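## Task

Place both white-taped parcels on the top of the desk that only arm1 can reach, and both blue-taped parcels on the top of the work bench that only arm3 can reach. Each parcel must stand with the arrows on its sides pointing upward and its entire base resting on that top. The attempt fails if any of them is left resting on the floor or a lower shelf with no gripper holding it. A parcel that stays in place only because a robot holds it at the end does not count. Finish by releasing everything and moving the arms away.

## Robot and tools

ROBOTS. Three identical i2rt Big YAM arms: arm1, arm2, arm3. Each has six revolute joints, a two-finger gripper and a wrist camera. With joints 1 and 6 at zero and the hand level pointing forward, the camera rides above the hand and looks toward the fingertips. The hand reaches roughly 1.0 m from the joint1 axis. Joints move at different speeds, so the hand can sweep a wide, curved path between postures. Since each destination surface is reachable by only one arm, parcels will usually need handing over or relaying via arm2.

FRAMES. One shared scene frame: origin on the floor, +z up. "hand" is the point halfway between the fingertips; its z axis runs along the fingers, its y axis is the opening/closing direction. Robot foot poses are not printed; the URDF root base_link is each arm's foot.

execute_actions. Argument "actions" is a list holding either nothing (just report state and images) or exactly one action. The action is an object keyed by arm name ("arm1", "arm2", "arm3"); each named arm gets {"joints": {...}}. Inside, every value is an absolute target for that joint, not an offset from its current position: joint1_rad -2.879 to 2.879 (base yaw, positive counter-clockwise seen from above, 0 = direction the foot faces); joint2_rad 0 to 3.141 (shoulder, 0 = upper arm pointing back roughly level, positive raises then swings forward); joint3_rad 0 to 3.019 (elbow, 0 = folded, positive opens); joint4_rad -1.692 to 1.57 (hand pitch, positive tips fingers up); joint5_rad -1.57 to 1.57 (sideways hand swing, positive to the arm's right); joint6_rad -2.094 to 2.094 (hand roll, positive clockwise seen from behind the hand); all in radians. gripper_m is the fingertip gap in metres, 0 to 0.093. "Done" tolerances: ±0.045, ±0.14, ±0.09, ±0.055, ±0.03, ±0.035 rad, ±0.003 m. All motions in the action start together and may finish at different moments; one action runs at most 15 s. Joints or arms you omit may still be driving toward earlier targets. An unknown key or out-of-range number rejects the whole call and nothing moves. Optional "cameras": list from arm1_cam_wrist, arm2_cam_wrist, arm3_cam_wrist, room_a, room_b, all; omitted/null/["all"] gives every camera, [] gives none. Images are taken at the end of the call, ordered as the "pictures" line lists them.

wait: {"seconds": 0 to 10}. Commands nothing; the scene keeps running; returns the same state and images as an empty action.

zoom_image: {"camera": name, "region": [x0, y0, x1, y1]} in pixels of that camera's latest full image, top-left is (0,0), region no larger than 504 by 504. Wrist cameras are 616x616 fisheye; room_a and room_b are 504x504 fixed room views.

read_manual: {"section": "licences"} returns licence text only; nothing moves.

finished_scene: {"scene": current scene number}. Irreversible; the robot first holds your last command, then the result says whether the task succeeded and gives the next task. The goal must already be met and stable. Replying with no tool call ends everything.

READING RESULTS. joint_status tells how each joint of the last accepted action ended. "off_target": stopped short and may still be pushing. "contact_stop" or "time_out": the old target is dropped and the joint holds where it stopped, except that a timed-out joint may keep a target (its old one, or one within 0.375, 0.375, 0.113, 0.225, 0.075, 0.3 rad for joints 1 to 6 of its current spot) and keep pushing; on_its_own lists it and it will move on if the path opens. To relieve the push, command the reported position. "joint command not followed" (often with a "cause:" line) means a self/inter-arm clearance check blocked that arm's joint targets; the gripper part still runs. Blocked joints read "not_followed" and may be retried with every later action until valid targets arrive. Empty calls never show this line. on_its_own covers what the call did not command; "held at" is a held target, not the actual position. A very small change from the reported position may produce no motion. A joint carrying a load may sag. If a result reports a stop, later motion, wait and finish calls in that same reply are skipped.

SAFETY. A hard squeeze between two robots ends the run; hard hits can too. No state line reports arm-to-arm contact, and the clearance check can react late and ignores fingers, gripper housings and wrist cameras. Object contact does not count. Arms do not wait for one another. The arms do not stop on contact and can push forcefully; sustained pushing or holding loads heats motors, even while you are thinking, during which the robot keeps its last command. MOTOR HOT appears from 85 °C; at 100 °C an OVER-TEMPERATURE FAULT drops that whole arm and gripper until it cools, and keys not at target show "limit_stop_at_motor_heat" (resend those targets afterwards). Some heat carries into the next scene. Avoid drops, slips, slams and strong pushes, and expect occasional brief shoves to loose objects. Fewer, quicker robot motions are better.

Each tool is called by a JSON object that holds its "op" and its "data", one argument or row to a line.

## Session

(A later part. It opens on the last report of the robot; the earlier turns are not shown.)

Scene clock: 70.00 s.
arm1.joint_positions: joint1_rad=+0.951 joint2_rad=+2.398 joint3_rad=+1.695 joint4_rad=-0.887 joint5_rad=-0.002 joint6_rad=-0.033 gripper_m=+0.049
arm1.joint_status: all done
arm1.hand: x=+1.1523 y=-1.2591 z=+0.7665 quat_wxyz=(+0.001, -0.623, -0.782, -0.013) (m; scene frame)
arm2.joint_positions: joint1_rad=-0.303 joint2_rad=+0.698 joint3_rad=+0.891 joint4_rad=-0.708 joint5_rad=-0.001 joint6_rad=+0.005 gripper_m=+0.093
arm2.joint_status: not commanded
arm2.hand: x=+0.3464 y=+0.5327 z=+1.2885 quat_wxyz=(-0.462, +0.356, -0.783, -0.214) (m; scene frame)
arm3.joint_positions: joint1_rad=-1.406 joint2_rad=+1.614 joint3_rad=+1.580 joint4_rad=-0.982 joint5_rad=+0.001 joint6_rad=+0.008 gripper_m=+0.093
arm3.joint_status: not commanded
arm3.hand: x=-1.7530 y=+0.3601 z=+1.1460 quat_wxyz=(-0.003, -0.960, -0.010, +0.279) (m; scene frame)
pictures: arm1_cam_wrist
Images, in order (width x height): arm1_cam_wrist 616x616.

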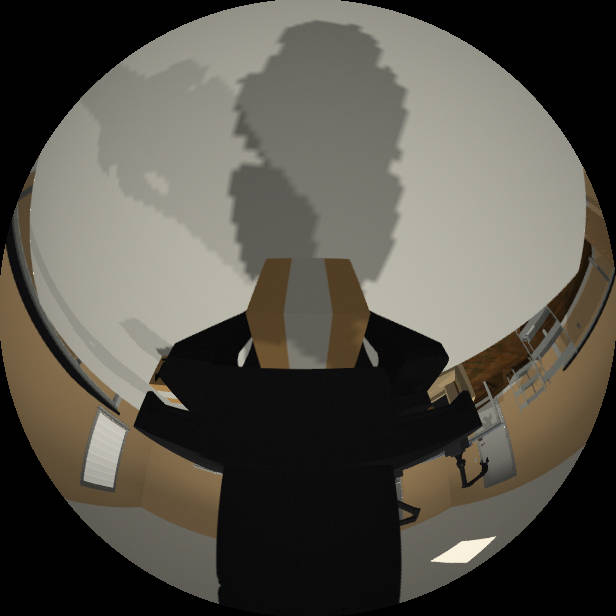

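{"op": "execute_actions", "data": {
  "actions": [
    {"arm1":{"joints":{"joint2_rad":2.435,"joint4_rad":-0.85}}}
  ],
  "cameras": ["arm1_cam_wrist"]
}}

{"op": "execute_actions", "data": {
  "actions": [
    {"arm1":{"joints":{"gripper_m":0.093}}}
  ],
  "cameras": []
}}

{"op": "execute_actions", "data": {
  "actions": [
    {"arm1":{"joints":{"joint2_rad":1.7}}}
  ]
}}

Scene clock: 71.37 s.
arm1.joint_positions: joint1_rad=+0.951 joint2_rad=+2.430 joint3_rad=+1.698 joint4_rad=-0.862 joint5_rad=-0.001 joint6_rad=-0.033 gripper_m=+0.049
arm1.joint_status: all done
arm1.hand: x=+1.1520 y=-1.2568 z=+0.7472 quat_wxyz=(+0.004, -0.623, -0.782, -0.014) (m; scene frame)
arm2.joint_positions: joint1_rad=-0.303 joint2_rad=+0.698 joint3_rad=+0.891 joint4_rad=-0.708 joint5_rad=-0.001 joint6_rad=+0.005 gripper_m=+0.093
arm2.joint_status: not commanded
arm2.hand: x=+0.3464 y=+0.5327 z=+1.2885 quat_wxyz=(-0.462, +0.356, -0.783, -0.214) (m; scene frame)
arm3.joint_positions: joint1_rad=-1.406 joint2_rad=+1.614 joint3_rad=+1.580 joint4_rad=-0.982 joint5_rad=+0.001 joint6_rad=+0.008 gripper_m=+0.093
arm3.joint_status: not commanded
arm3.hand: x=-1.7530 y=+0.3601 z=+1.1460 quat_wxyz=(-0.003, -0.960, -0.010, +0.279) (m; scene frame)
pictures: arm1_cam_wrist
Images, in order (width x height): arm1_cam_wrist 616x616.

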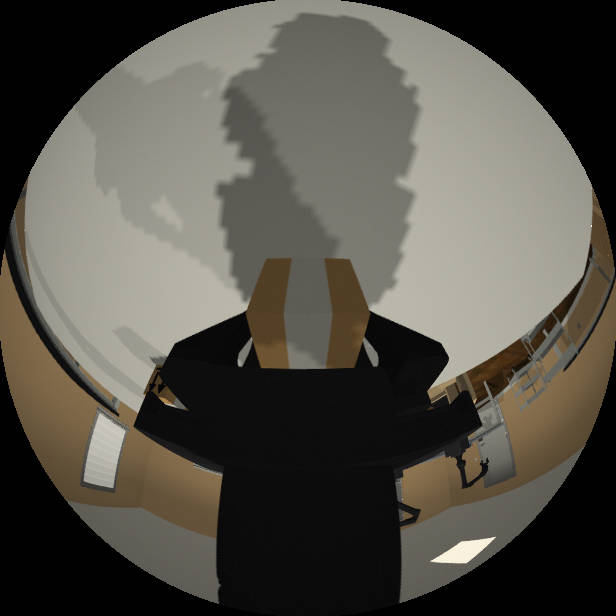

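Scene clock: 72.00 s.
arm1.joint_positions: joint1_rad=+0.951 joint2_rad=+2.430 joint3_rad=+1.698 joint4_rad=-0.862 joint5_rad=-0.001 joint6_rad=-0.033 gripper_m=+0.093
arm1.joint_status: all done
arm1.hand: x=+1.1520 y=-1.2568 z=+0.7472 quat_wxyz=(+0.004, -0.623, -0.782, -0.014) (m; scene frame)
arm2.joint_positions: joint1_rad=-0.303 joint2_rad=+0.698 joint3_rad=+0.891 joint4_rad=-0.708 joint5_rad=-0.001 joint6_rad=+0.005 gripper_m=+0.093
arm2.joint_status: not commanded
arm2.hand: x=+0.3464 y=+0.5327 z=+1.2885 quat_wxyz=(-0.462, +0.356, -0.783, -0.214) (m; scene frame)
arm3.joint_positions: joint1_rad=-1.406 joint2_rad=+1.614 joint3_rad=+1.580 joint4_rad=-0.982 joint5_rad=+0.001 joint6_rad=+0.008 gripper_m=+0.093
arm3.joint_status: not commanded
arm3.hand: x=-1.7530 y=+0.3601 z=+1.1460 quat_wxyz=(-0.003, -0.960, -0.010, +0.279) (m; scene frame)
pictures: none
No camera images: the call's "cameras" was empty. Leave "cameras" out to get every camera's image.

Scene clock: 73.97 s.
arm1.joint_positions: joint1_rad=+0.951 joint2_rad=+1.716 joint3_rad=+1.708 joint4_rad=-0.860 joint5_rad=-0.001 joint6_rad=-0.033 gripper_m=+0.093
arm1.joint_status: all done
arm1.hand: x=+1.1547 y=-1.3110 z=+1.2269 quat_wxyz=(-0.268, -0.587, -0.733, +0.217) (m; scene frame)
arm2.joint_positions: joint1_rad=-0.303 joint2_rad=+0.698 joint3_rad=+0.891 joint4_rad=-0.708 joint5_rad=-0.001 joint6_rad=+0.005 gripper_m=+0.093
arm2.joint_status: not commanded
arm2.hand: x=+0.3464 y=+0.5327 z=+1.2885 quat_wxyz=(-0.462, +0.356, -0.783, -0.214) (m; scene frame)
arm3.joint_positions: joint1_rad=-1.406 joint2_rad=+1.614 joint3_rad=+1.580 joint4_rad=-0.982 joint5_rad=+0.001 joint6_rad=+0.008 gripper_m=+0.093
arm3.joint_status: not commanded
arm3.hand: x=-1.7530 y=+0.3601 z=+1.1460 quat_wxyz=(-0.003, -0.960, -0.010, +0.279) (m; scene frame)
pictures: arm1_cam_wrist, arm2_cam_wrist, arm3_cam_wrist, room_a, room_b
Images, in order (width x height): arm1_cam_wrist 616x616, arm2_cam_wrist 616x616, arm3_cam_wrist 616x616, room_a 504x504, room_b 504x504.

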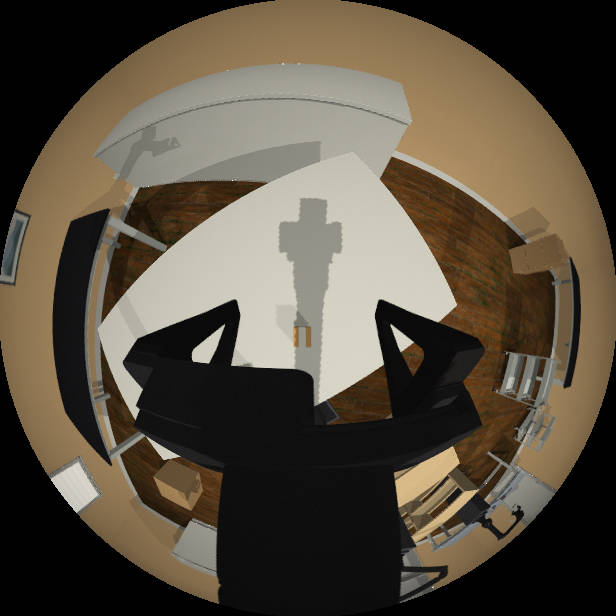

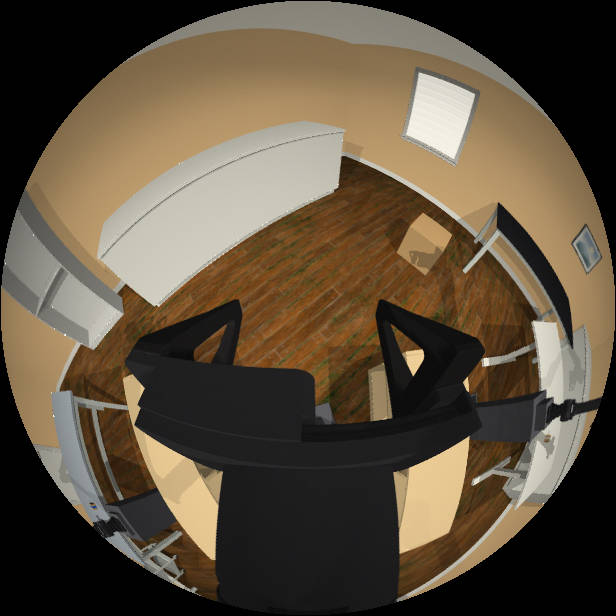

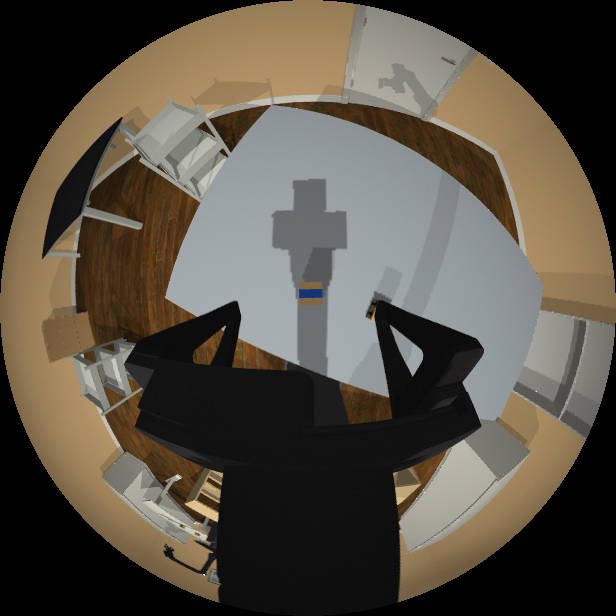

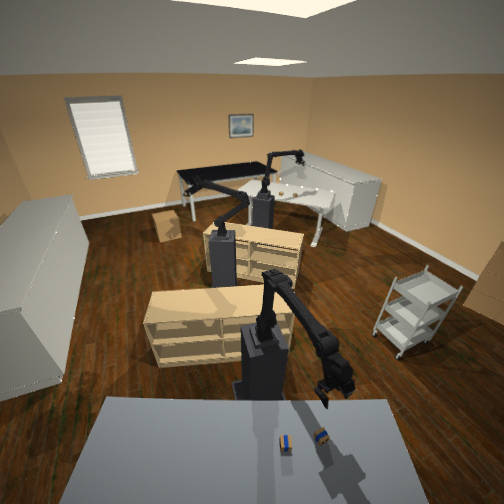

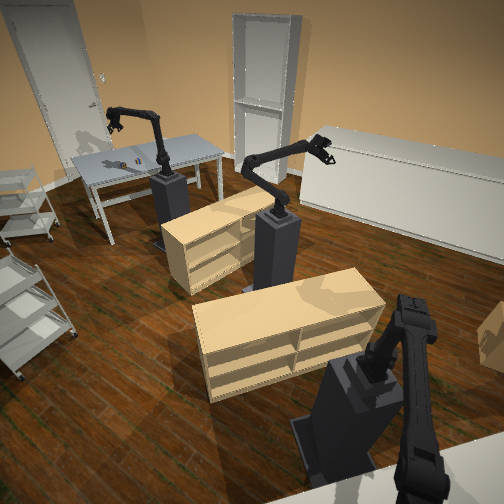

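{"op": "finished_scene", "data": {
  "scene": 2
}}

The scene is finished: the task was done.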